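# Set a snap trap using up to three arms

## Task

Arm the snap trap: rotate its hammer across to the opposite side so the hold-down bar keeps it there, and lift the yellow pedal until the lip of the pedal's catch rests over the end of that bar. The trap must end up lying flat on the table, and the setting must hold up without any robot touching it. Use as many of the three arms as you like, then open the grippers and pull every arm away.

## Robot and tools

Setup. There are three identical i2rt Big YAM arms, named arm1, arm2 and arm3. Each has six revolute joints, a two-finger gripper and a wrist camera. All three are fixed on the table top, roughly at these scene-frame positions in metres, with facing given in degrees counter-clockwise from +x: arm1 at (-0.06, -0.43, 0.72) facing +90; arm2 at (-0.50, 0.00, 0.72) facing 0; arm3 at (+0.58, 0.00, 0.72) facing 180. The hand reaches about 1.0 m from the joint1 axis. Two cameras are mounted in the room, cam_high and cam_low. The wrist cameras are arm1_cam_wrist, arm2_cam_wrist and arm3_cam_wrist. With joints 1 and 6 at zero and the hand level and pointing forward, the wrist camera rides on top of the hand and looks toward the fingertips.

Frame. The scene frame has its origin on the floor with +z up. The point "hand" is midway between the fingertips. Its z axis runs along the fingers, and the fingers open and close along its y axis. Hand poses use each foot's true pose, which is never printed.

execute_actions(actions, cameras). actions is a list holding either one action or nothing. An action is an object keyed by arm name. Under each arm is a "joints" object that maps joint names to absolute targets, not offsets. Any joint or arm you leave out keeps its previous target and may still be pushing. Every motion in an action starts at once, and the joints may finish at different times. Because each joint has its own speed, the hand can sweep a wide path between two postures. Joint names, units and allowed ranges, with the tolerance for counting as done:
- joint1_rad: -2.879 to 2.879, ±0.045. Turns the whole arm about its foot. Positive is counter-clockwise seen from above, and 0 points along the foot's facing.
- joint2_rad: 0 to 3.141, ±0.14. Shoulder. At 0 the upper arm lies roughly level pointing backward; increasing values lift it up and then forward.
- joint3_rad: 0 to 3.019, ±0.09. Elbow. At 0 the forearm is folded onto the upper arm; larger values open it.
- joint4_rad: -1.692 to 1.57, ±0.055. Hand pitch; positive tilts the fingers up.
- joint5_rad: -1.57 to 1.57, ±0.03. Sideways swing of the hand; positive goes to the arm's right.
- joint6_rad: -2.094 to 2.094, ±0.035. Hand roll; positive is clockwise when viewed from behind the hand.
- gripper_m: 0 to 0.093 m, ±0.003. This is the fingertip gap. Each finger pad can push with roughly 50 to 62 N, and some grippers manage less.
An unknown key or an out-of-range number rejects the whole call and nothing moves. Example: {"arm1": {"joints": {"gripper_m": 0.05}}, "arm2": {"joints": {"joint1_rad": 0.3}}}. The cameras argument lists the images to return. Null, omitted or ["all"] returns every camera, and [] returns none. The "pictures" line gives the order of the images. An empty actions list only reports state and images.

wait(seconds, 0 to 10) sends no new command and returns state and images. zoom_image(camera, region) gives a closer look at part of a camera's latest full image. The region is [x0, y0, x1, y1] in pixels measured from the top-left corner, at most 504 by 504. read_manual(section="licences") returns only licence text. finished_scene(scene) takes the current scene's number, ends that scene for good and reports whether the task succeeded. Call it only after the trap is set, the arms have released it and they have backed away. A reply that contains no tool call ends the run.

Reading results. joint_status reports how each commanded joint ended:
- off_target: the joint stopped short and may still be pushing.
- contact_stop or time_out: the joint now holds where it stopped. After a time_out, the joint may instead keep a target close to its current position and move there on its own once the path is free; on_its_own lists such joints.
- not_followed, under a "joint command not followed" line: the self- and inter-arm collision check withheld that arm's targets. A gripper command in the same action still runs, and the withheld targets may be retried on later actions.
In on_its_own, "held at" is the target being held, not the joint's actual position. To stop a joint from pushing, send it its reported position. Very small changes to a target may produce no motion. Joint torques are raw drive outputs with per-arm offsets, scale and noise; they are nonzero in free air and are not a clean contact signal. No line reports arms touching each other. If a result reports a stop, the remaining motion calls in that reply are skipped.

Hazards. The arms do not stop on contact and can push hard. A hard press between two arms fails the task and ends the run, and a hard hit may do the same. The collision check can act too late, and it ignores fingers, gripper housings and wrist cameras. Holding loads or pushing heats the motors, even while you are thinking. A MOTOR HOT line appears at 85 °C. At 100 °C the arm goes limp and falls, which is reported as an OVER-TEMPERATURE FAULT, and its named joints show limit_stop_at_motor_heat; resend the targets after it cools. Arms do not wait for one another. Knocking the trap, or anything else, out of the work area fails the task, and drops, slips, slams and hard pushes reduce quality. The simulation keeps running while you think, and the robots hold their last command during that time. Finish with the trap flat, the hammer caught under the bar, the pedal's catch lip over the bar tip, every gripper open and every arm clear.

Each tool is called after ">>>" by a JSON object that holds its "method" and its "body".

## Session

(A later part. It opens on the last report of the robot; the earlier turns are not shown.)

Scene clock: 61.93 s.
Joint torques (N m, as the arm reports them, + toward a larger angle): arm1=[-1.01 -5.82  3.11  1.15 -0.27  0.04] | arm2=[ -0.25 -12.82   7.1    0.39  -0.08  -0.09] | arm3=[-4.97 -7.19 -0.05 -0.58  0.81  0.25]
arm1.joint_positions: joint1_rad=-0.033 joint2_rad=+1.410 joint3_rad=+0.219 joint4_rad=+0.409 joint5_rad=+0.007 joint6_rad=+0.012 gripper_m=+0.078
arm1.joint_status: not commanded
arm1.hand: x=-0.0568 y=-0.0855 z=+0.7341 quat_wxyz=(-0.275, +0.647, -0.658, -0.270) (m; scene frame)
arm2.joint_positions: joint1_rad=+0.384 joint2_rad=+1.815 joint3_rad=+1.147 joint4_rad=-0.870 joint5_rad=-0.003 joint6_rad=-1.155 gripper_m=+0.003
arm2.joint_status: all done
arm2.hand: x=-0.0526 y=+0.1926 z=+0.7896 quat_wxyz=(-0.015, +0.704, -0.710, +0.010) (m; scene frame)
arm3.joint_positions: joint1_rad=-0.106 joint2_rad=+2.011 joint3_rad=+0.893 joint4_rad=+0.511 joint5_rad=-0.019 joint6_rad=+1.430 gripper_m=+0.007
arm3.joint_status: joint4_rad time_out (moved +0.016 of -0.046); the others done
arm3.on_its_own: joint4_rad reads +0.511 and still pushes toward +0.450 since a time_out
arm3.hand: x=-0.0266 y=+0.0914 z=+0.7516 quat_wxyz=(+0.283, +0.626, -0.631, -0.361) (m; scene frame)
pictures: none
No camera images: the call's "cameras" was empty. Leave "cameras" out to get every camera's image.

>>> {"method": "execute_actions", "body": {"actions": [{"arm2":{"joints":{"joint1_rad":0.286,"joint2_rad":1.745,"joint3_rad":1.127,"joint4_rad":-0.955,"joint6_rad":-1.27}}}], "cameras": ["arm3_cam_wrist"]}}

>>> {"method": "execute_actions", "body": {"actions": [{"arm2":{"joints":{"joint1_rad":0.197,"joint2_rad":1.73,"joint3_rad":1.086,"joint4_rad":-0.907,"joint6_rad":-1.36}}}], "cameras": ["arm3_cam_wrist","cam_low","cam_high","arm2_cam_wrist"]}}

Scene clock: 63.03 s.
Joint torques (N m, as the arm reports them, + toward a larger angle): arm1=[-0.15 -5.54  3.38  1.16 -0.27  0.03] | arm2=[  0.57 -12.99   6.69   0.26   0.08  -0.04] | arm3=[-5.   -7.18 -0.06 -0.58  0.81  0.25]
arm1.joint_positions: joint1_rad=-0.033 joint2_rad=+1.410 joint3_rad=+0.219 joint4_rad=+0.409 joint5_rad=+0.007 joint6_rad=+0.013 gripper_m=+0.078
arm1.joint_status: not commanded
arm1.hand: x=-0.0568 y=-0.0855 z=+0.7341 quat_wxyz=(-0.275, +0.646, -0.658, -0.270) (m; scene frame)
arm2.joint_positions: joint1_rad=+0.280 joint2_rad=+1.754 joint3_rad=+1.134 joint4_rad=-0.944 joint5_rad=-0.007 joint6_rad=-1.261 gripper_m=+0.004
arm2.joint_status: all done
arm2.hand: x=-0.0520 y=+0.1411 z=+0.8135 quat_wxyz=(-0.003, +0.705, -0.709, +0.004) (m; scene frame)
arm3.joint_positions: joint1_rad=-0.106 joint2_rad=+2.011 joint3_rad=+0.893 joint4_rad=+0.511 joint5_rad=-0.019 joint6_rad=+1.430 gripper_m=+0.007
arm3.joint_status: not commanded
arm3.on_its_own: joint4_rad reads +0.511 and still pushes toward +0.450 since a time_out
arm3.hand: x=-0.0266 y=+0.0914 z=+0.7516 quat_wxyz=(+0.283, +0.626, -0.631, -0.361) (m; scene frame)
pictures: arm3_cam_wrist
Images, in order (width x height): arm3_cam_wrist 504x504.

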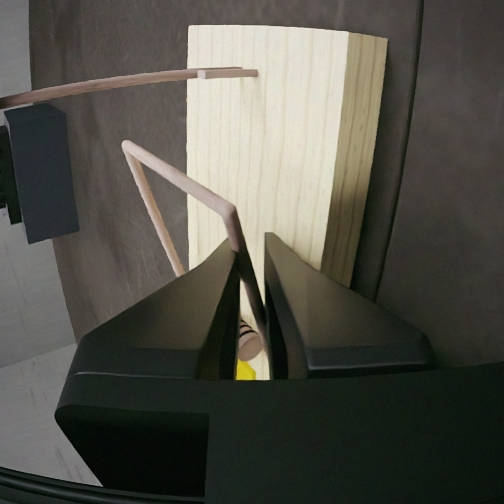

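Scene clock: 63.97 s.
Joint torques (N m, as the arm reports them, + toward a larger angle): arm1=[-0.75 -6.81  3.12  1.22 -0.24  0.01] | arm2=[ -0.07 -13.     6.89   0.77   0.06  -0.03] | arm3=[-5.03 -7.21 -0.06 -0.57  0.81  0.25]
arm1.joint_positions: joint1_rad=-0.033 joint2_rad=+1.410 joint3_rad=+0.219 joint4_rad=+0.409 joint5_rad=+0.007 joint6_rad=+0.013 gripper_m=+0.078
arm1.joint_status: not commanded
arm1.hand: x=-0.0568 y=-0.0855 z=+0.7341 quat_wxyz=(-0.275, +0.646, -0.658, -0.270) (m; scene frame)
arm2.joint_positions: joint1_rad=+0.203 joint2_rad=+1.742 joint3_rad=+1.088 joint4_rad=-0.908 joint5_rad=-0.007 joint6_rad=-1.353 gripper_m=+0.004
arm2.joint_status: all done
arm2.hand: x=-0.0532 y=+0.1034 z=+0.8053 quat_wxyz=(-0.005, +0.710, -0.704, +0.005) (m; scene frame)
arm3.joint_positions: joint1_rad=-0.106 joint2_rad=+2.011 joint3_rad=+0.893 joint4_rad=+0.511 joint5_rad=-0.019 joint6_rad=+1.430 gripper_m=+0.007
arm3.joint_status: not commanded
arm3.on_its_own: joint4_rad reads +0.511 and still pushes toward +0.450 since a time_out
arm3.hand: x=-0.0266 y=+0.0914 z=+0.7516 quat_wxyz=(+0.283, +0.626, -0.631, -0.361) (m; scene frame)
pictures: arm2_cam_wrist, arm3_cam_wrist, cam_high, cam_low
Images, in order (width x height): arm2_cam_wrist 504x504, arm3_cam_wrist 504x504, cam_high 504x504, cam_low 504x504.

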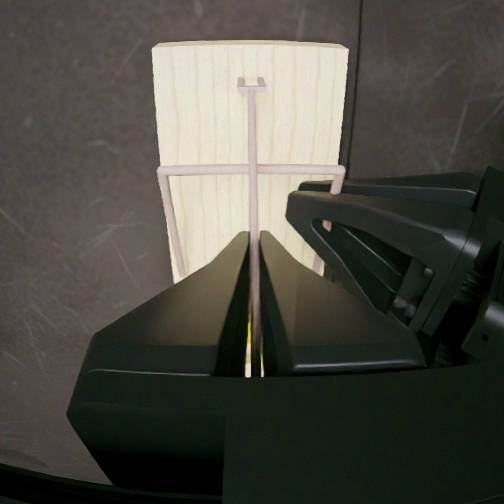

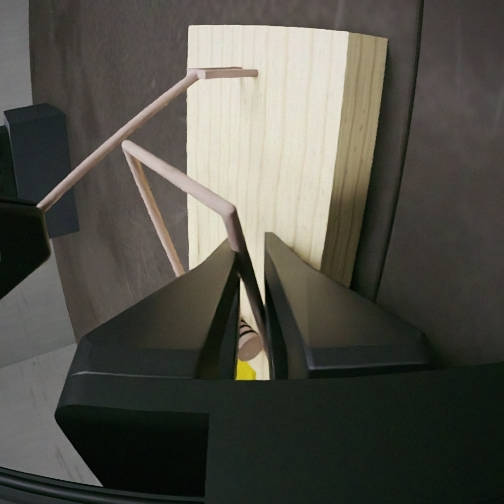

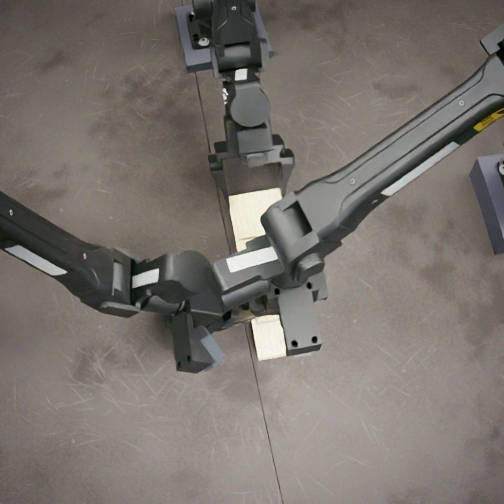

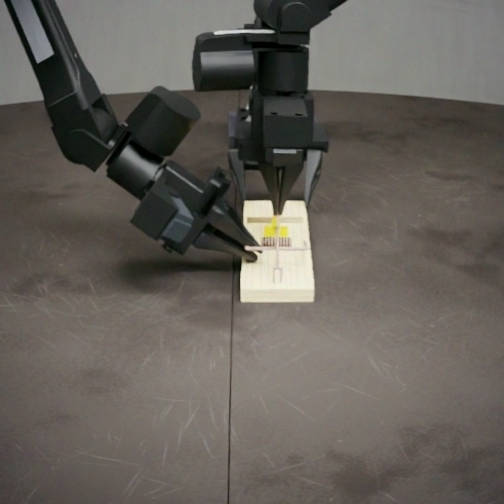

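>>> {"method": "execute_actions", "body": {"actions": [{"arm2":{"joints":{"gripper_m":0.012}}}], "cameras": ["arm3_cam_wrist"]}}

>>> {"method": "execute_actions", "body": {"actions": [{"arm2":{"joints":{"joint2_rad":1.45,"joint3_rad":0.75,"joint4_rad":-0.6,"joint1_rad":0.102,"joint6_rad":-1.575}}}], "cameras": []}}

>>> {"method": "execute_actions", "body": {"actions": [{"arm2":{"joints":{"joint2_rad":1.6,"joint3_rad":0.38,"joint4_rad":0.865,"gripper_m":0.0}}}], "cameras": []}}

>>> {"method": "execute_actions", "body": {"actions": [{"arm2":{"joints":{"joint2_rad":1.725}}}], "cameras": ["arm3_cam_wrist","cam_low","cam_high","arm2_cam_wrist"]}}

Scene clock: 64.63 s.
Joint torques (N m, as the arm reports them, + toward a larger angle): arm1=[-0.48 -6.33  3.08  1.51 -0.23  0.07] | arm2=[ -0.2  -13.32   6.75   0.73   0.07  -0.03] | arm3=[-5.08 -7.21 -0.05 -0.6   0.82  0.25]
arm1.joint_positions: joint1_rad=-0.033 joint2_rad=+1.410 joint3_rad=+0.219 joint4_rad=+0.409 joint5_rad=+0.007 joint6_rad=+0.013 gripper_m=+0.078
arm1.joint_status: not commanded
arm1.hand: x=-0.0568 y=-0.0855 z=+0.7341 quat_wxyz=(-0.275, +0.646, -0.658, -0.270) (m; scene frame)
arm2.joint_positions: joint1_rad=+0.203 joint2_rad=+1.742 joint3_rad=+1.088 joint4_rad=-0.908 joint5_rad=-0.007 joint6_rad=-1.354 gripper_m=+0.012
arm2.joint_status: all done
arm2.hand: x=-0.0532 y=+0.1034 z=+0.8053 quat_wxyz=(-0.005, +0.710, -0.704, +0.005) (m; scene frame)
arm3.joint_positions: joint1_rad=-0.106 joint2_rad=+2.011 joint3_rad=+0.893 joint4_rad=+0.511 joint5_rad=-0.019 joint6_rad=+1.430 gripper_m=+0.007
arm3.joint_status: not commanded
arm3.on_its_own: joint4_rad reads +0.511 and still pushes toward +0.450 since a time_out
arm3.hand: x=-0.0265 y=+0.0914 z=+0.7513 quat_wxyz=(+0.282, +0.626, -0.631, -0.361) (m; scene frame)
pictures: arm3_cam_wrist
Images, in order (width x height): arm3_cam_wrist 504x504.

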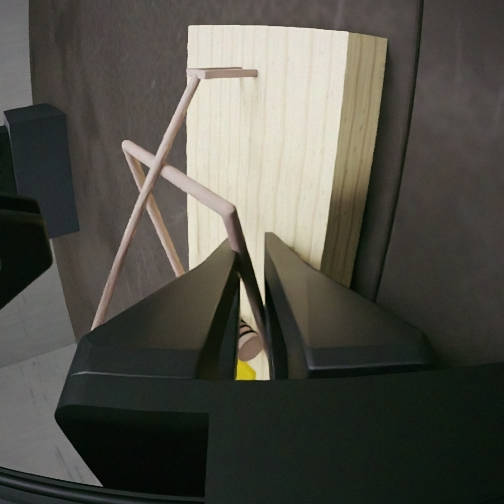

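Scene clock: 65.83 s.
Joint torques (N m, as the arm reports them, + toward a larger angle): arm1=[-0.48 -5.08  3.22  1.48 -0.29 -0.05] | arm2=[ 0.97 -8.3   7.22  1.89  0.03 -0.04] | arm3=[-5.01 -7.2  -0.05 -0.58  0.81  0.25]
arm1.joint_positions: joint1_rad=-0.033 joint2_rad=+1.410 joint3_rad=+0.219 joint4_rad=+0.409 joint5_rad=+0.007 joint6_rad=+0.013 gripper_m=+0.078
arm1.joint_status: not commanded
arm1.hand: x=-0.0568 y=-0.0855 z=+0.7341 quat_wxyz=(-0.275, +0.646, -0.658, -0.270) (m; scene frame)
arm2.joint_positions: joint1_rad=+0.097 joint2_rad=+1.447 joint3_rad=+0.751 joint4_rad=-0.617 joint5_rad=-0.005 joint6_rad=-1.567 gripper_m=+0.012
arm2.joint_status: all done
arm2.hand: x=-0.1048 y=+0.0481 z=+0.8236 quat_wxyz=(-0.097, +0.741, -0.659, +0.089) (m; scene frame)
arm3.joint_positions: joint1_rad=-0.106 joint2_rad=+2.011 joint3_rad=+0.893 joint4_rad=+0.511 joint5_rad=-0.019 joint6_rad=+1.430 gripper_m=+0.007
arm3.joint_status: not commanded
arm3.on_its_own: joint4_rad reads +0.511 and still pushes toward +0.450 since a time_out
arm3.hand: x=-0.0265 y=+0.0914 z=+0.7513 quat_wxyz=(+0.282, +0.626, -0.631, -0.361) (m; scene frame)
pictures: none
No camera images: the call's "cameras" was empty. Leave "cameras" out to get every camera's image.

Scene clock: 67.60 s.
Joint torques (N m, as the arm reports them, + toward a larger angle): arm1=[-0.33 -5.75  3.13  1.09 -0.31  0.02] | arm2=[ 0.95 -8.22  4.99  3.26  0.06  0.07] | arm3=[-5.   -7.21 -0.07 -0.57  0.81  0.25]
arm1.joint_positions: joint1_rad=-0.033 joint2_rad=+1.410 joint3_rad=+0.219 joint4_rad=+0.409 joint5_rad=+0.007 joint6_rad=+0.013 gripper_m=+0.078
arm1.joint_status: not commanded
arm1.hand: x=-0.0568 y=-0.0855 z=+0.7341 quat_wxyz=(-0.275, +0.646, -0.658, -0.270) (m; scene frame)
arm2.joint_positions: joint1_rad=+0.097 joint2_rad=+1.606 joint3_rad=+0.375 joint4_rad=+0.842 joint5_rad=-0.005 joint6_rad=-1.569 gripper_m=+0.001
arm2.joint_status: all done
arm2.hand: x=-0.0458 y=+0.0553 z=+0.8446 quat_wxyz=(-0.417, +0.622, -0.548, +0.372) (m; scene frame)
arm3.joint_positions: joint1_rad=-0.106 joint2_rad=+2.011 joint3_rad=+0.893 joint4_rad=+0.511 joint5_rad=-0.019 joint6_rad=+1.430 gripper_m=+0.007
arm3.joint_status: not commanded
arm3.on_its_own: joint4_rad reads +0.511 and still pushes toward +0.450 since a time_out
arm3.hand: x=-0.0265 y=+0.0914 z=+0.7513 quat_wxyz=(+0.282, +0.626, -0.631, -0.361) (m; scene frame)
pictures: none
No camera images: the call's "cameras" was empty. Leave "cameras" out to get every camera's image.

Scene clock: 68.43 s.
Joint torques (N m, as the arm reports them, + toward a larger angle): arm1=[-1.11 -5.77  3.03  1.2  -0.26  0.01] | arm2=[ 0.67 -7.39  3.76  2.88  0.07  0.07] | arm3=[-5.   -7.47 -0.09 -0.66  0.77  0.24]
arm1.joint_positions: joint1_rad=-0.033 joint2_rad=+1.410 joint3_rad=+0.219 joint4_rad=+0.409 joint5_rad=+0.007 joint6_rad=+0.015 gripper_m=+0.078
arm1.joint_status: not commanded
arm1.hand: x=-0.0568 y=-0.0855 z=+0.7341 quat_wxyz=(-0.275, +0.646, -0.659, -0.270) (m; scene frame)
arm2.joint_positions: joint1_rad=+0.097 joint2_rad=+1.726 joint3_rad=+0.375 joint4_rad=+0.850 joint5_rad=-0.005 joint6_rad=-1.570 gripper_m=+0.001
arm2.joint_status: all done
arm2.hand: x=-0.0568 y=+0.0536 z=+0.7949 quat_wxyz=(-0.382, +0.645, -0.568, +0.341) (m; scene frame)
arm3.joint_positions: joint1_rad=-0.106 joint2_rad=+2.015 joint3_rad=+0.893 joint4_rad=+0.513 joint5_rad=-0.017 joint6_rad=+1.431 gripper_m=+0.007
arm3.joint_status: not commanded
arm3.on_its_own: joint4_rad reads +0.513 and still pushes toward +0.450 since a time_out
arm3.hand: x=-0.0261 y=+0.0915 z=+0.7495 quat_wxyz=(+0.282, +0.625, -0.632, -0.360) (m; scene frame)
pictures: arm2_cam_wrist, arm3_cam_wrist, cam_high, cam_low
Images, in order (width x height): arm2_cam_wrist 504x504, arm3_cam_wrist 504x504, cam_high 504x504, cam_low 504x504.

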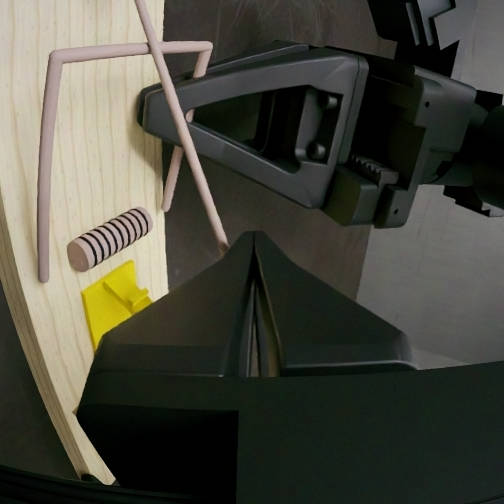

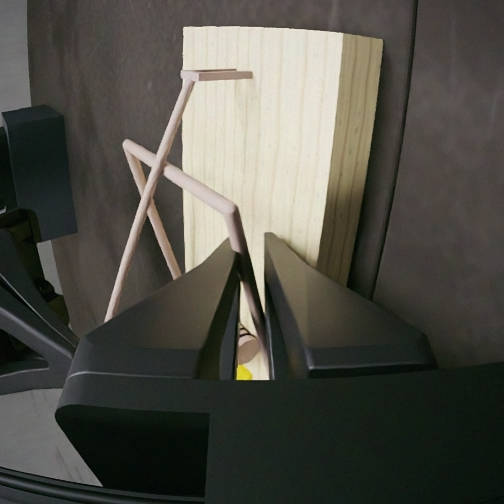

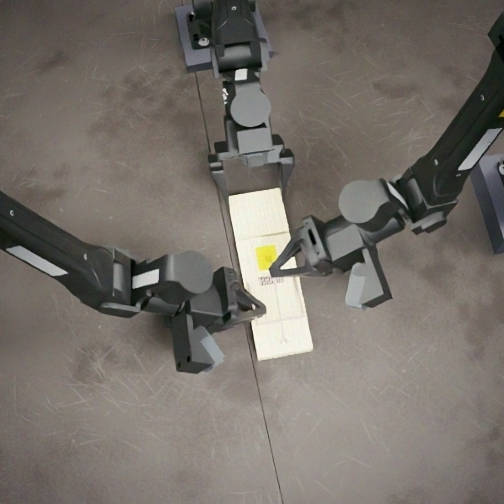

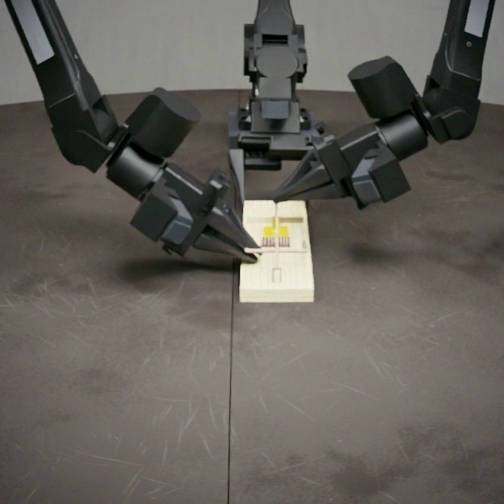

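>>> {"method": "execute_actions", "body": {"actions": [{"arm2":{"joints":{"joint1_rad":0.122,"joint3_rad":0.43,"joint2_rad":1.74,"joint4_rad":0.85}}}], "cameras": []}}

>>> {"method": "execute_actions", "body": {"actions": [{"arm2":{"joints":{"joint2_rad":1.80,"joint3_rad":0.405,"joint4_rad":0.83}}}], "cameras": ["arm3_cam_wrist","cam_low","arm2_cam_wrist"]}}

Scene clock: 69.27 s.
Joint torques (N m, as the arm reports them, + toward a larger angle): arm1=[-0.62 -5.9   3.03  1.05 -0.24  0.02] | arm2=[ 1.35 -7.74  5.86  2.22  0.06  0.07] | arm3=[-5.01 -7.5  -0.08 -0.74  0.77  0.23]
arm1.joint_positions: joint1_rad=-0.033 joint2_rad=+1.410 joint3_rad=+0.219 joint4_rad=+0.409 joint5_rad=+0.007 joint6_rad=+0.015 gripper_m=+0.078
arm1.joint_status: not commanded
arm1.hand: x=-0.0568 y=-0.0855 z=+0.7341 quat_wxyz=(-0.275, +0.646, -0.659, -0.270) (m; scene frame)
arm2.joint_positions: joint1_rad=+0.111 joint2_rad=+1.734 joint3_rad=+0.403 joint4_rad=+0.850 joint5_rad=-0.005 joint6_rad=-1.570 gripper_m=+0.001
arm2.joint_status: all done
arm2.hand: x=-0.0452 y=+0.0617 z=+0.7998 quat_wxyz=(-0.391, +0.645, -0.560, +0.344) (m; scene frame)
arm3.joint_positions: joint1_rad=-0.106 joint2_rad=+2.015 joint3_rad=+0.893 joint4_rad=+0.515 joint5_rad=-0.017 joint6_rad=+1.431 gripper_m=+0.007
arm3.joint_status: not commanded
arm3.on_its_own: joint4_rad reads +0.515 and still pushes toward +0.450 since a time_out
arm3.hand: x=-0.0264 y=+0.0915 z=+0.7499 quat_wxyz=(+0.282, +0.625, -0.632, -0.361) (m; scene frame)
pictures: none
No camera images: the call's "cameras" was empty. Leave "cameras" out to get every camera's image.

Scene clock: 69.97 s.
Joint torques (N m, as the arm reports them, + toward a larger angle): arm1=[-0.22 -6.21  3.28  1.18 -0.31 -0.03] | arm2=[ 1.38 -7.    3.42  1.59  0.07  0.09] | arm3=[-4.99 -7.63 -0.14 -0.76  0.73  0.11]
arm1.joint_positions: joint1_rad=-0.033 joint2_rad=+1.410 joint3_rad=+0.219 joint4_rad=+0.409 joint5_rad=+0.008 joint6_rad=+0.015 gripper_m=+0.078
arm1.joint_status: not commanded
arm1.hand: x=-0.0568 y=-0.0855 z=+0.7341 quat_wxyz=(-0.275, +0.646, -0.659, -0.270) (m; scene frame)
arm2.joint_positions: joint1_rad=+0.111 joint2_rad=+1.779 joint3_rad=+0.403 joint4_rad=+0.847 joint5_rad=-0.005 joint6_rad=-1.572 gripper_m=+0.001
arm2.joint_status: all done
arm2.hand: x=-0.0511 y=+0.0607 z=+0.7796 quat_wxyz=(-0.375, +0.655, -0.567, +0.331) (m; scene frame)
arm3.joint_positions: joint1_rad=-0.106 joint2_rad=+2.019 joint3_rad=+0.894 joint4_rad=+0.516 joint5_rad=-0.016 joint6_rad=+1.444 gripper_m=+0.007
arm3.joint_status: not commanded
arm3.on_its_own: joint4_rad reads +0.516 and still pushes toward +0.450 since a time_out
arm3.hand: x=-0.0260 y=+0.0916 z=+0.7479 quat_wxyz=(+0.283, +0.621, -0.636, -0.359) (m; scene frame)
pictures: arm2_cam_wrist, arm3_cam_wrist, cam_low
Images, in order (width x height): arm2_cam_wrist 504x504, arm3_cam_wrist 504x504, cam_low 504x504.

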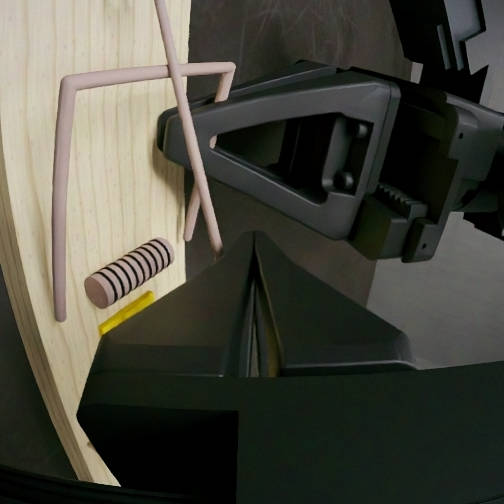

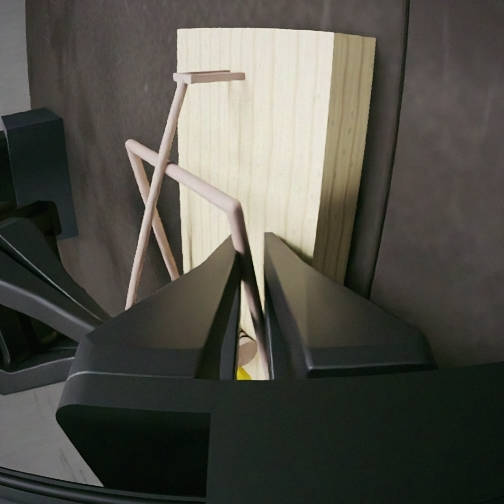

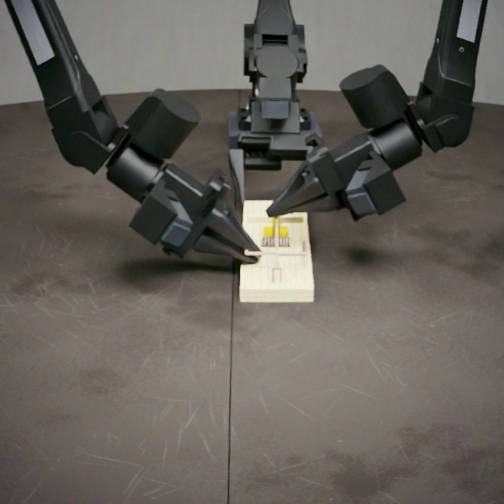

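>>> {"method": "execute_actions", "body": {"actions": [{"arm2":{"joints":{"joint2_rad":1.84,"joint3_rad":0.385,"joint4_rad":0.80}},"arm3":{"joints":{"joint1_rad":-0.106,"joint2_rad":2.0,"joint3_rad":0.885,"joint4_rad":0.515,"joint5_rad":-0.015,"gripper_m":0.013}}}], "cameras": ["arm3_cam_wrist","cam_low"]}}

>>> {"method": "execute_actions", "body": {"actions": [{"arm3":{"joints":{"joint2_rad":1.89,"joint3_rad":0.785}}}], "cameras": ["arm3_cam_wrist","cam_low","arm2_cam_wrist"]}}

Scene clock: 70.83 s.
Joint torques (N m, as the arm reports them, + toward a larger angle): arm1=[ 0.   -5.14  3.37  1.45 -0.27 -0.05] | arm2=[ 1.48 -5.49  1.5   0.33  0.01  0.13] | arm3=[ -1.84 -17.16   3.84   1.28   0.28   0.02]
arm1.joint_positions: joint1_rad=-0.033 joint2_rad=+1.410 joint3_rad=+0.219 joint4_rad=+0.409 joint5_rad=+0.008 joint6_rad=+0.015 gripper_m=+0.078
arm1.joint_status: not commanded
arm1.hand: x=-0.0568 y=-0.0855 z=+0.7341 quat_wxyz=(-0.275, +0.646, -0.659, -0.270) (m; scene frame)
arm2.joint_positions: joint1_rad=+0.111 joint2_rad=+1.798 joint3_rad=+0.406 joint4_rad=+0.846 joint5_rad=-0.004 joint6_rad=-1.575 gripper_m=+0.001
arm2.joint_status: all done
arm2.hand: x=-0.0527 y=+0.0605 z=+0.7719 quat_wxyz=(-0.368, +0.659, -0.569, +0.326) (m; scene frame)
arm3.joint_positions: joint1_rad=-0.106 joint2_rad=+2.014 joint3_rad=+0.896 joint4_rad=+0.532 joint5_rad=-0.020 joint6_rad=+1.453 gripper_m=+0.013
arm3.joint_status: all done
arm3.hand: x=-0.0301 y=+0.0917 z=+0.7546 quat_wxyz=(+0.292, +0.616, -0.635, -0.364) (m; scene frame)
pictures: arm3_cam_wrist, cam_low
Images, in order (width x height): arm3_cam_wrist 504x504, cam_low 504x504.

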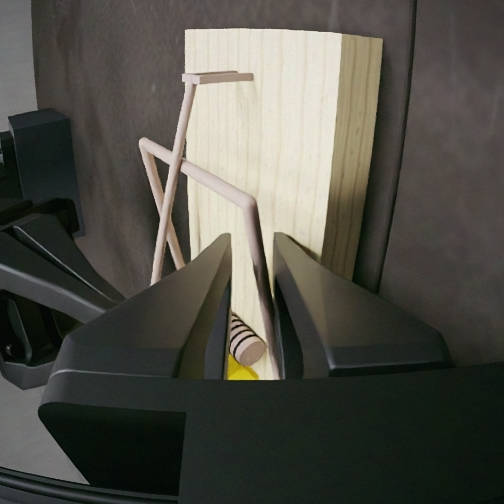

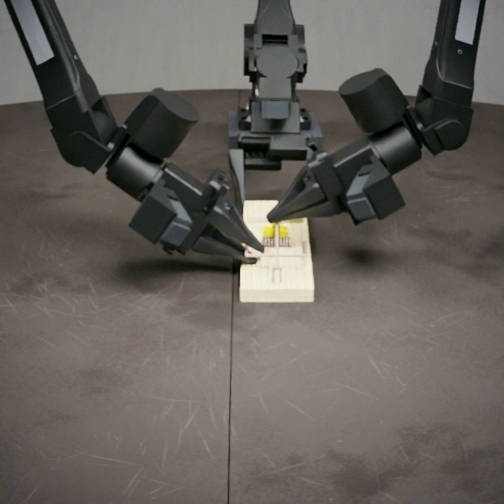

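Scene clock: 71.73 s.
Joint torques (N m, as the arm reports them, + toward a larger angle): arm1=[-1.69 -5.75  3.42  1.14 -0.29  0.03] | arm2=[ 1.54 -5.63  1.48  0.41  0.01  0.13] | arm3=[ -1.92 -14.97   4.22   1.33   0.19   0.01]
arm1.joint_positions: joint1_rad=-0.033 joint2_rad=+1.410 joint3_rad=+0.219 joint4_rad=+0.409 joint5_rad=+0.008 joint6_rad=+0.014 gripper_m=+0.078
arm1.joint_status: not commanded
arm1.hand: x=-0.0568 y=-0.0855 z=+0.7341 quat_wxyz=(-0.275, +0.646, -0.659, -0.270) (m; scene frame)
arm2.joint_positions: joint1_rad=+0.111 joint2_rad=+1.801 joint3_rad=+0.406 joint4_rad=+0.845 joint5_rad=-0.003 joint6_rad=-1.575 gripper_m=+0.001
arm2.joint_status: not commanded
arm2.hand: x=-0.0532 y=+0.0603 z=+0.7707 quat_wxyz=(-0.367, +0.659, -0.570, +0.326) (m; scene frame)
arm3.joint_positions: joint1_rad=-0.106 joint2_rad=+1.893 joint3_rad=+0.792 joint4_rad=+0.530 joint5_rad=-0.017 joint6_rad=+1.453 gripper_m=+0.013
arm3.joint_status: all done
arm3.hand: x=+0.0006 y=+0.0876 z=+0.7860 quat_wxyz=(+0.296, +0.613, -0.632, -0.371) (m; scene frame)
pictures: arm2_cam_wrist, arm3_cam_wrist, cam_low
Images, in order (width x height): arm2_cam_wrist 504x504, arm3_cam_wrist 504x504, cam_low 504x504.

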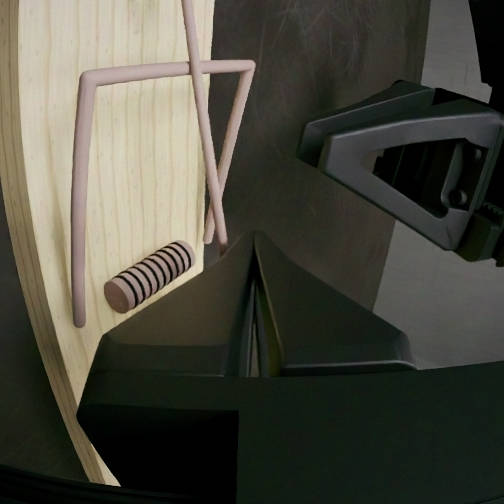

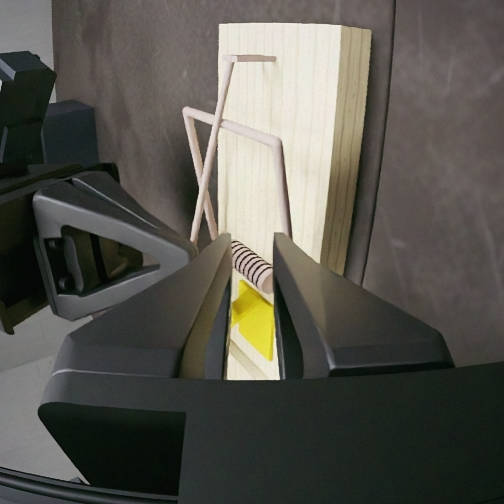

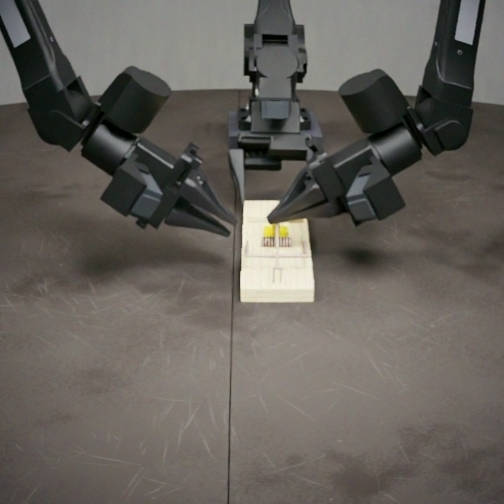

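>>> {"method": "execute_actions", "body": {"actions": [{"arm2":{"joints":{"joint1_rad":0.165,"joint2_rad":1.90,"joint3_rad":0.425,"joint4_rad":0.80}},"arm3":{"joints":{"joint1_rad":0.06,"joint6_rad":-1.57,"gripper_m":0.0}}}], "cameras": ["arm3_cam_wrist","cam_low","arm2_cam_wrist"]}}

Scene clock: 74.63 s.
Joint torques (N m, as the arm reports them, + toward a larger angle): arm1=[ 0.03 -5.71  3.5   1.3  -0.27  0.02] | arm2=[ 1.63 -7.    1.51  0.5  -0.08  0.13] | arm3=[ -2.8  -15.04   4.28   1.34   0.02   0.01]
arm1.joint_positions: joint1_rad=-0.033 joint2_rad=+1.410 joint3_rad=+0.219 joint4_rad=+0.409 joint5_rad=+0.008 joint6_rad=+0.014 gripper_m=+0.078
arm1.joint_status: not commanded
arm1.hand: x=-0.0568 y=-0.0855 z=+0.7341 quat_wxyz=(-0.275, +0.646, -0.659, -0.270) (m; scene frame)
arm2.joint_positions: joint1_rad=+0.150 joint2_rad=+1.869 joint3_rad=+0.441 joint4_rad=+0.842 joint5_rad=-0.002 joint6_rad=-1.575 gripper_m=+0.001
arm2.joint_status: all done
arm2.hand: x=-0.0491 y=+0.0781 z=+0.7499 quat_wxyz=(-0.361, +0.676, -0.563, +0.309) (m; scene frame)
arm3.joint_positions: joint1_rad=+0.071 joint2_rad=+1.893 joint3_rad=+0.792 joint4_rad=+0.530 joint5_rad=-0.015 joint6_rad=-1.561 gripper_m=+0.000
arm3.joint_status: all done
arm3.hand: x=-0.0059 y=-0.0152 z=+0.7871 quat_wxyz=(-0.322, +0.618, +0.627, -0.349) (m; scene frame)
pictures: arm2_cam_wrist, arm3_cam_wrist, cam_low
Images, in order (width x height): arm2_cam_wrist 504x504, arm3_cam_wrist 504x504, cam_low 504x504.

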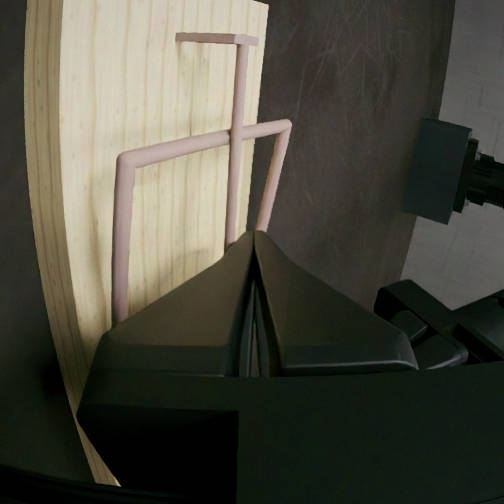

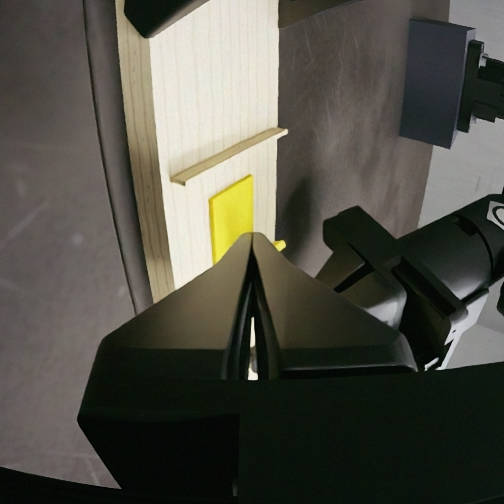

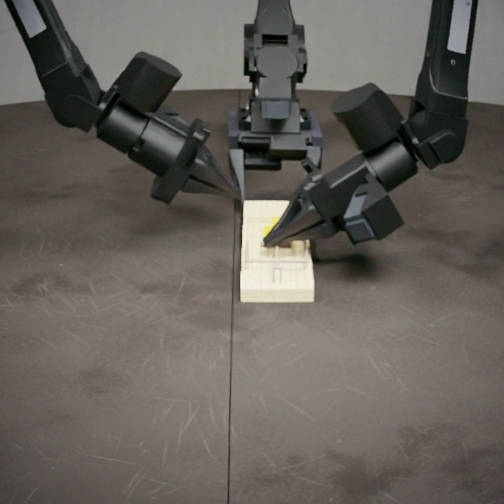

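>>> {"method": "execute_actions", "body": {"actions": [{"arm3":{"joints":{"joint1_rad":0.043,"joint6_rad":0.0,"joint2_rad":2.0,"joint3_rad":0.98,"joint4_rad":0.458}}}], "cameras": ["arm3_cam_wrist","cam_low","arm1_cam_wrist","cam_high"]}}

Scene clock: 76.90 s.
Joint torques (N m, as the arm reports them, + toward a larger angle): arm1=[-0.39 -6.33  3.37  1.32 -0.22 -0.03] | arm2=[ 1.97 -6.83  1.53  0.5  -0.09  0.13] | arm3=[ -2.64 -16.08   7.26   1.44   0.07   0.1 ]
arm1.joint_positions: joint1_rad=-0.033 joint2_rad=+1.410 joint3_rad=+0.219 joint4_rad=+0.409 joint5_rad=+0.008 joint6_rad=+0.014 gripper_m=+0.078
arm1.joint_status: not commanded
arm1.hand: x=-0.0568 y=-0.0855 z=+0.7341 quat_wxyz=(-0.275, +0.646, -0.659, -0.270) (m; scene frame)
arm2.joint_positions: joint1_rad=+0.150 joint2_rad=+1.869 joint3_rad=+0.441 joint4_rad=+0.842 joint5_rad=-0.002 joint6_rad=-1.575 gripper_m=+0.001
arm2.joint_status: not commanded
arm2.hand: x=-0.0491 y=+0.0781 z=+0.7499 quat_wxyz=(-0.361, +0.676, -0.563, +0.309) (m; scene frame)
arm3.joint_positions: joint1_rad=+0.052 joint2_rad=+1.992 joint3_rad=+0.954 joint4_rad=+0.473 joint5_rad=-0.015 joint6_rad=-0.009 gripper_m=+0.000
arm3.joint_status: all done
arm3.hand: x=-0.0602 y=-0.0043 z=+0.7792 quat_wxyz=(+0.010, +0.879, +0.006, -0.477) (m; scene frame)
pictures: arm1_cam_wrist, arm3_cam_wrist, cam_high, cam_low
Images, in order (width x height): arm1_cam_wrist 504x504, arm3_cam_wrist 504x504, cam_high 504x504, cam_low 504x504.

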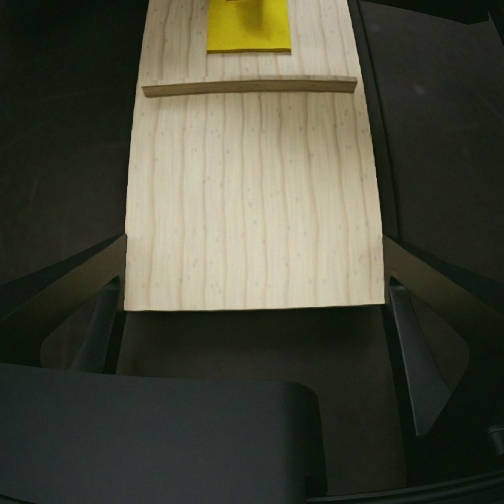

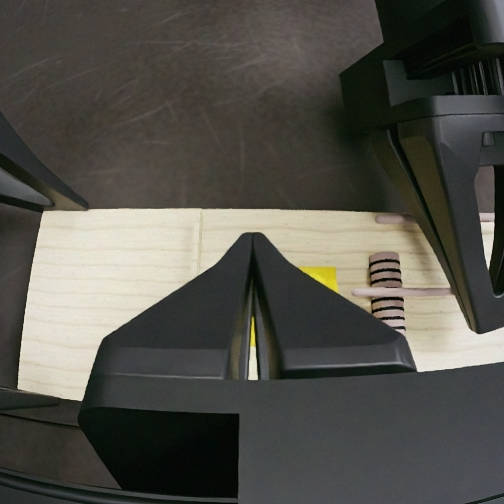

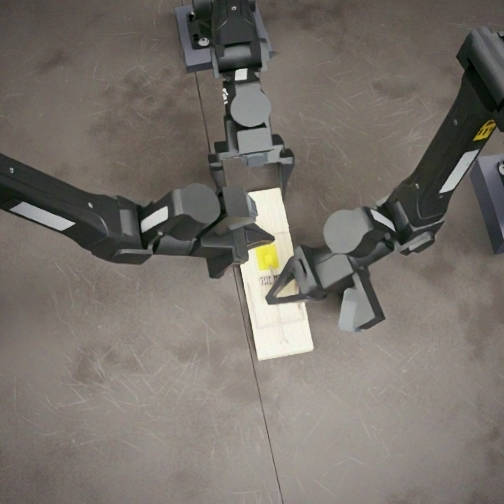

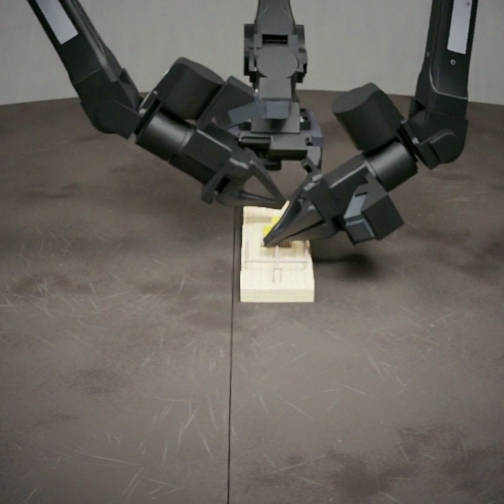

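>>> {"method": "execute_actions", "body": {"actions": [{"arm3":{"joints":{"joint4_rad":0.41}}}], "cameras": ["arm3_cam_wrist","cam_low","cam_high"]}}

>>> {"method": "zoom_image", "body": {"camera": "cam_low", "region": [220, 180, 340, 270]}}

>>> {"method": "zoom_image", "body": {"camera": "cam_high", "region": [220, 220, 320, 310]}}

Scene clock: 77.63 s.
Joint torques (N m, as the arm reports them, + toward a larger angle): arm1=[ 0.06 -5.94  3.11  1.3  -0.29 -0.03] | arm2=[ 1.99 -6.49  1.54  0.47 -0.08  0.11] | arm3=[ -2.63 -16.05   7.23   1.29   0.07   0.11]
arm1.joint_positions: joint1_rad=-0.033 joint2_rad=+1.410 joint3_rad=+0.219 joint4_rad=+0.409 joint5_rad=+0.008 joint6_rad=+0.014 gripper_m=+0.078
arm1.joint_status: not commanded
arm1.hand: x=-0.0568 y=-0.0855 z=+0.7341 quat_wxyz=(-0.275, +0.646, -0.659, -0.270) (m; scene frame)
arm2.joint_positions: joint1_rad=+0.150 joint2_rad=+1.869 joint3_rad=+0.441 joint4_rad=+0.842 joint5_rad=-0.002 joint6_rad=-1.575 gripper_m=+0.001
arm2.joint_status: not commanded
arm2.hand: x=-0.0491 y=+0.0781 z=+0.7499 quat_wxyz=(-0.361, +0.676, -0.563, +0.309) (m; scene frame)
arm3.joint_positions: joint1_rad=+0.052 joint2_rad=+1.992 joint3_rad=+0.954 joint4_rad=+0.427 joint5_rad=-0.015 joint6_rad=-0.009 gripper_m=+0.000
arm3.joint_status: all done
arm3.hand: x=-0.0539 y=-0.0044 z=+0.7699 quat_wxyz=(+0.010, +0.889, +0.006, -0.457) (m; scene frame)
pictures: arm3_cam_wrist, cam_high, cam_low
Images, in order (width x height): arm3_cam_wrist 504x504, cam_high 504x504, cam_low 504x504.

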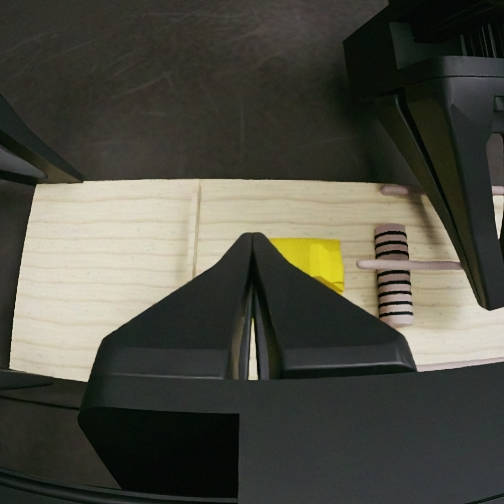

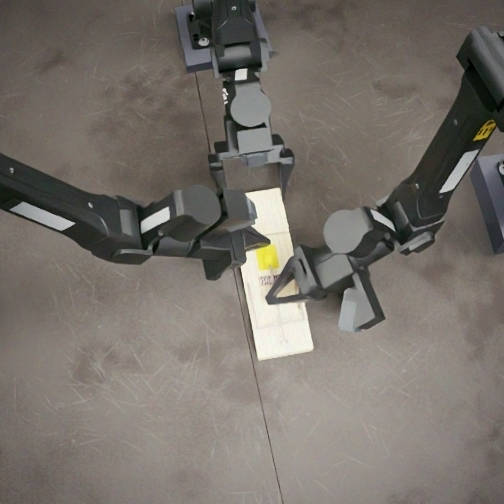

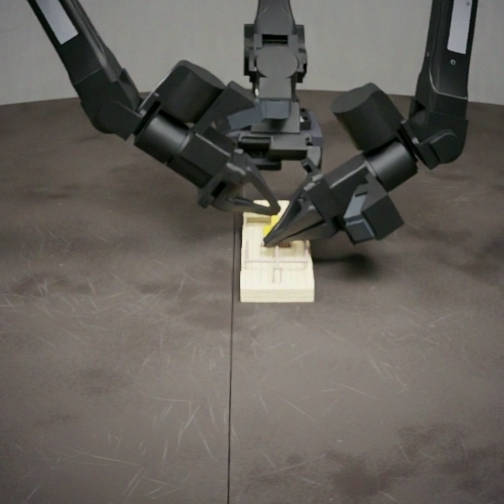

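Region (220, 180, 340, 270) of cam_low's 504x504 image, scaled by 4.200, with more detail than that image has; it fills the top 378 rows of this view, and the rest is white.

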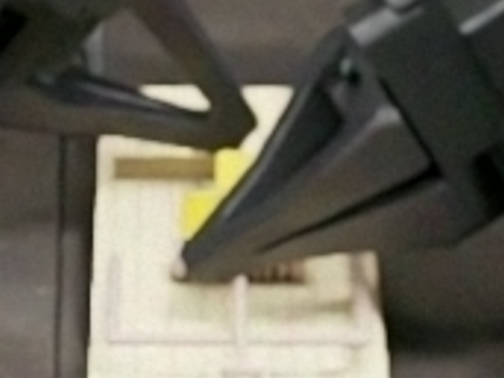

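Region (220, 220, 320, 310) of cam_high's 504x504 image, scaled by 5.040, with more detail than that image has; it fills the top 454 rows of this view, and the rest is white.

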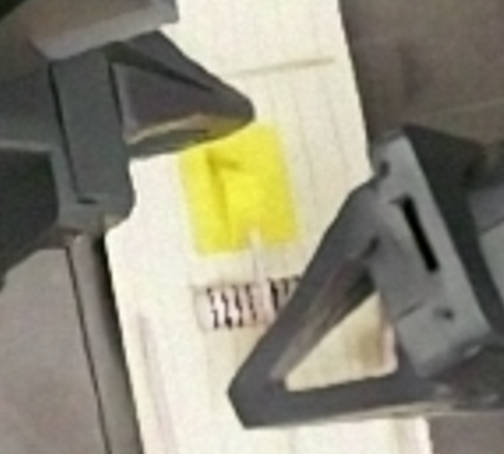

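>>> {"method": "execute_actions", "body": {"actions": [{"arm3":{"joints":{"gripper_m":0.045}}}], "cameras": ["arm3_cam_wrist","cam_low","cam_high"]}}

>>> {"method": "zoom_image", "body": {"camera": "cam_low", "region": [220, 180, 340, 270]}}

>>> {"method": "zoom_image", "body": {"camera": "cam_high", "region": [220, 220, 320, 310]}}

Scene clock: 78.37 s.
Joint torques (N m, as the arm reports them, + toward a larger angle): arm1=[-0.57 -5.58  3.28  1.3  -0.24 -0.03] | arm2=[ 1.92 -6.95  1.48  0.49 -0.07  0.12] | arm3=[ -2.73 -16.05   7.23   1.28   0.26   0.1 ]
arm1.joint_positions: joint1_rad=-0.033 joint2_rad=+1.410 joint3_rad=+0.219 joint4_rad=+0.409 joint5_rad=+0.008 joint6_rad=+0.014 gripper_m=+0.078
arm1.joint_status: not commanded
arm1.hand: x=-0.0568 y=-0.0855 z=+0.7341 quat_wxyz=(-0.275, +0.646, -0.659, -0.270) (m; scene frame)
arm2.joint_positions: joint1_rad=+0.150 joint2_rad=+1.869 joint3_rad=+0.441 joint4_rad=+0.842 joint5_rad=-0.002 joint6_rad=-1.575 gripper_m=+0.001
arm2.joint_status: not commanded
arm2.hand: x=-0.0491 y=+0.0781 z=+0.7499 quat_wxyz=(-0.361, +0.676, -0.563, +0.309) (m; scene frame)
arm3.joint_positions: joint1_rad=+0.052 joint2_rad=+1.992 joint3_rad=+0.954 joint4_rad=+0.427 joint5_rad=-0.020 joint6_rad=-0.008 gripper_m=+0.045
arm3.joint_status: all done
arm3.hand: x=-0.0538 y=-0.0057 z=+0.7700 quat_wxyz=(+0.013, +0.889, +0.008, -0.457) (m; scene frame)
pictures: arm3_cam_wrist, cam_high, cam_low
Images, in order (width x height): arm3_cam_wrist 504x504, cam_high 504x504, cam_low 504x504.

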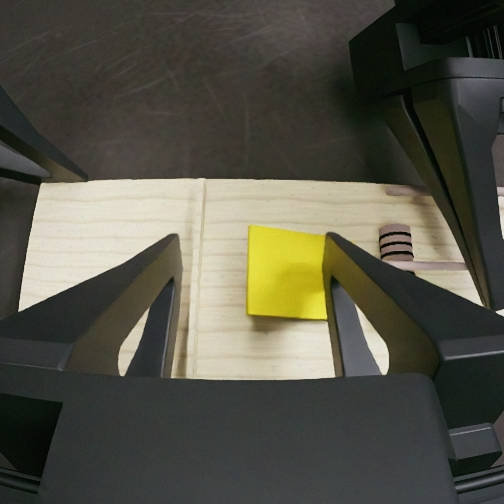

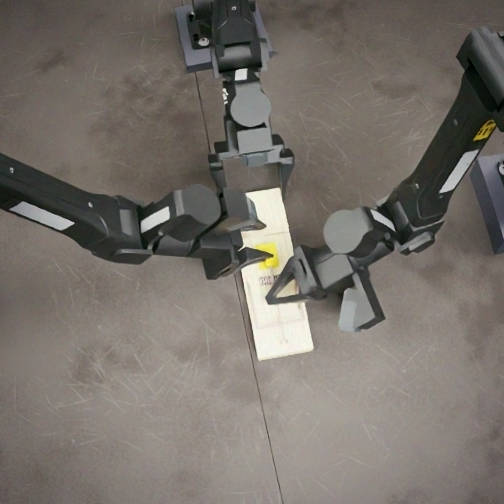

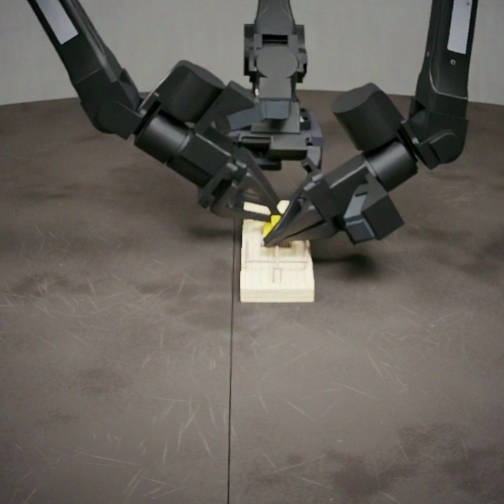

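Region (220, 180, 340, 270) of cam_low's 504x504 image, scaled by 4.200, with more detail than that image has; it fills the top 378 rows of this view, and the rest is white.

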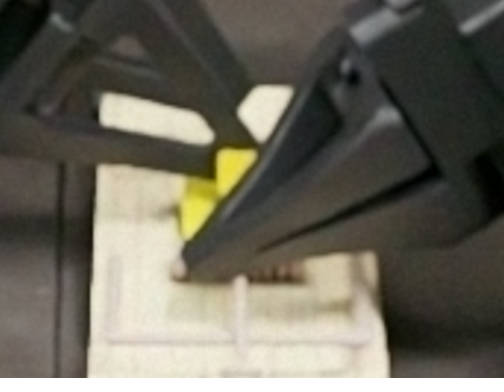

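Region (220, 220, 320, 310) of cam_high's 504x504 image, scaled by 5.040, with more detail than that image has; it fills the top 454 rows of this view, and the rest is white.

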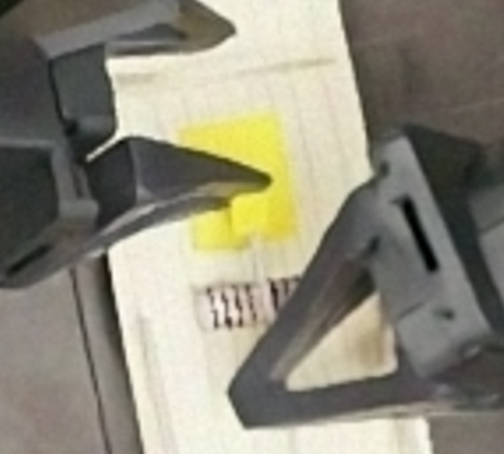

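Tipped to its stop. Ease arm2 up a little.

>>> {"method": "execute_actions", "body": {"actions": [{"arm2":{"joints":{"joint2_rad":1.83,"joint3_rad":0.441,"joint4_rad":0.842,"joint1_rad":0.15}}}], "cameras": ["arm2_cam_wrist","cam_low"]}}

>>> {"method": "zoom_image", "body": {"camera": "cam_low", "region": [220, 180, 340, 290]}}

Scene clock: 79.17 s.
Joint torques (N m, as the arm reports them, + toward a larger angle): arm1=[-0.7  -5.65  3.3   1.27 -0.34  0.  ] | arm2=[ 0.45 -8.71  3.02  2.26  0.08  0.13] | arm3=[ -2.71 -16.07   7.24   1.28   0.16   0.1 ]
arm1.joint_positions: joint1_rad=-0.033 joint2_rad=+1.410 joint3_rad=+0.219 joint4_rad=+0.409 joint5_rad=+0.008 joint6_rad=+0.014 gripper_m=+0.078
arm1.joint_status: not commanded
arm1.hand: x=-0.0568 y=-0.0855 z=+0.7341 quat_wxyz=(-0.275, +0.646, -0.659, -0.270) (m; scene frame)
arm2.joint_positions: joint1_rad=+0.150 joint2_rad=+1.818 joint3_rad=+0.444 joint4_rad=+0.844 joint5_rad=-0.006 joint6_rad=-1.575 gripper_m=+0.001
arm2.joint_status: all done
arm2.hand: x=-0.0398 y=+0.0807 z=+0.7734 quat_wxyz=(-0.380, +0.667, -0.553, +0.323) (m; scene frame)
arm3.joint_positions: joint1_rad=+0.052 joint2_rad=+1.992 joint3_rad=+0.954 joint4_rad=+0.427 joint5_rad=-0.018 joint6_rad=-0.008 gripper_m=+0.045
arm3.joint_status: not commanded
arm3.hand: x=-0.0538 y=-0.0048 z=+0.7700 quat_wxyz=(+0.011, +0.889, +0.007, -0.457) (m; scene frame)
pictures: arm2_cam_wrist, cam_low
Images, in order (width x height): arm2_cam_wrist 504x504, cam_low 504x504.

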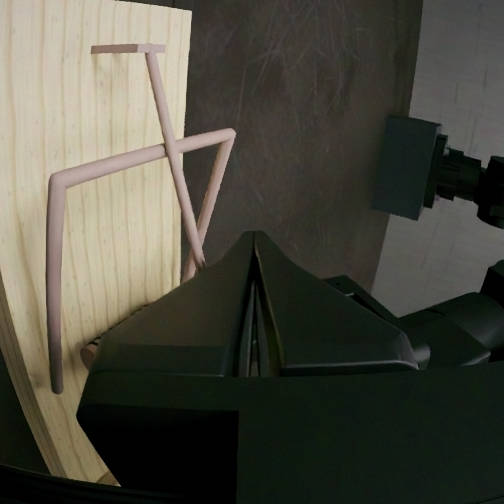

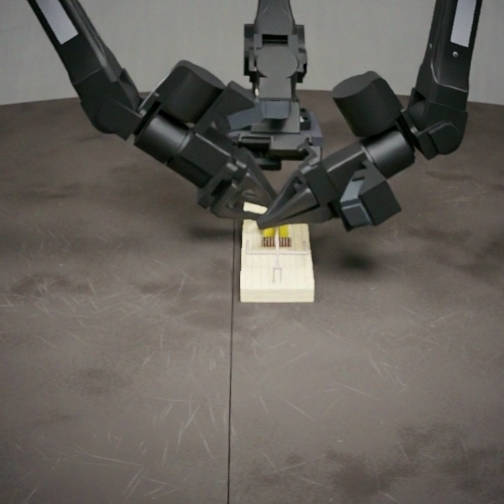

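Region (220, 180, 340, 290) of cam_low's 504x504 image, scaled by 4.200, with more detail than that image has; it fills the top 462 rows of this view, and the rest is white.

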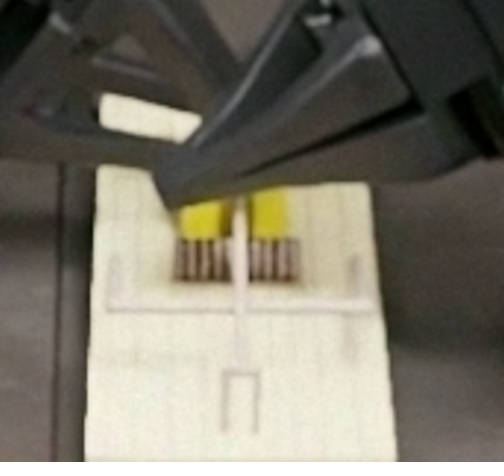

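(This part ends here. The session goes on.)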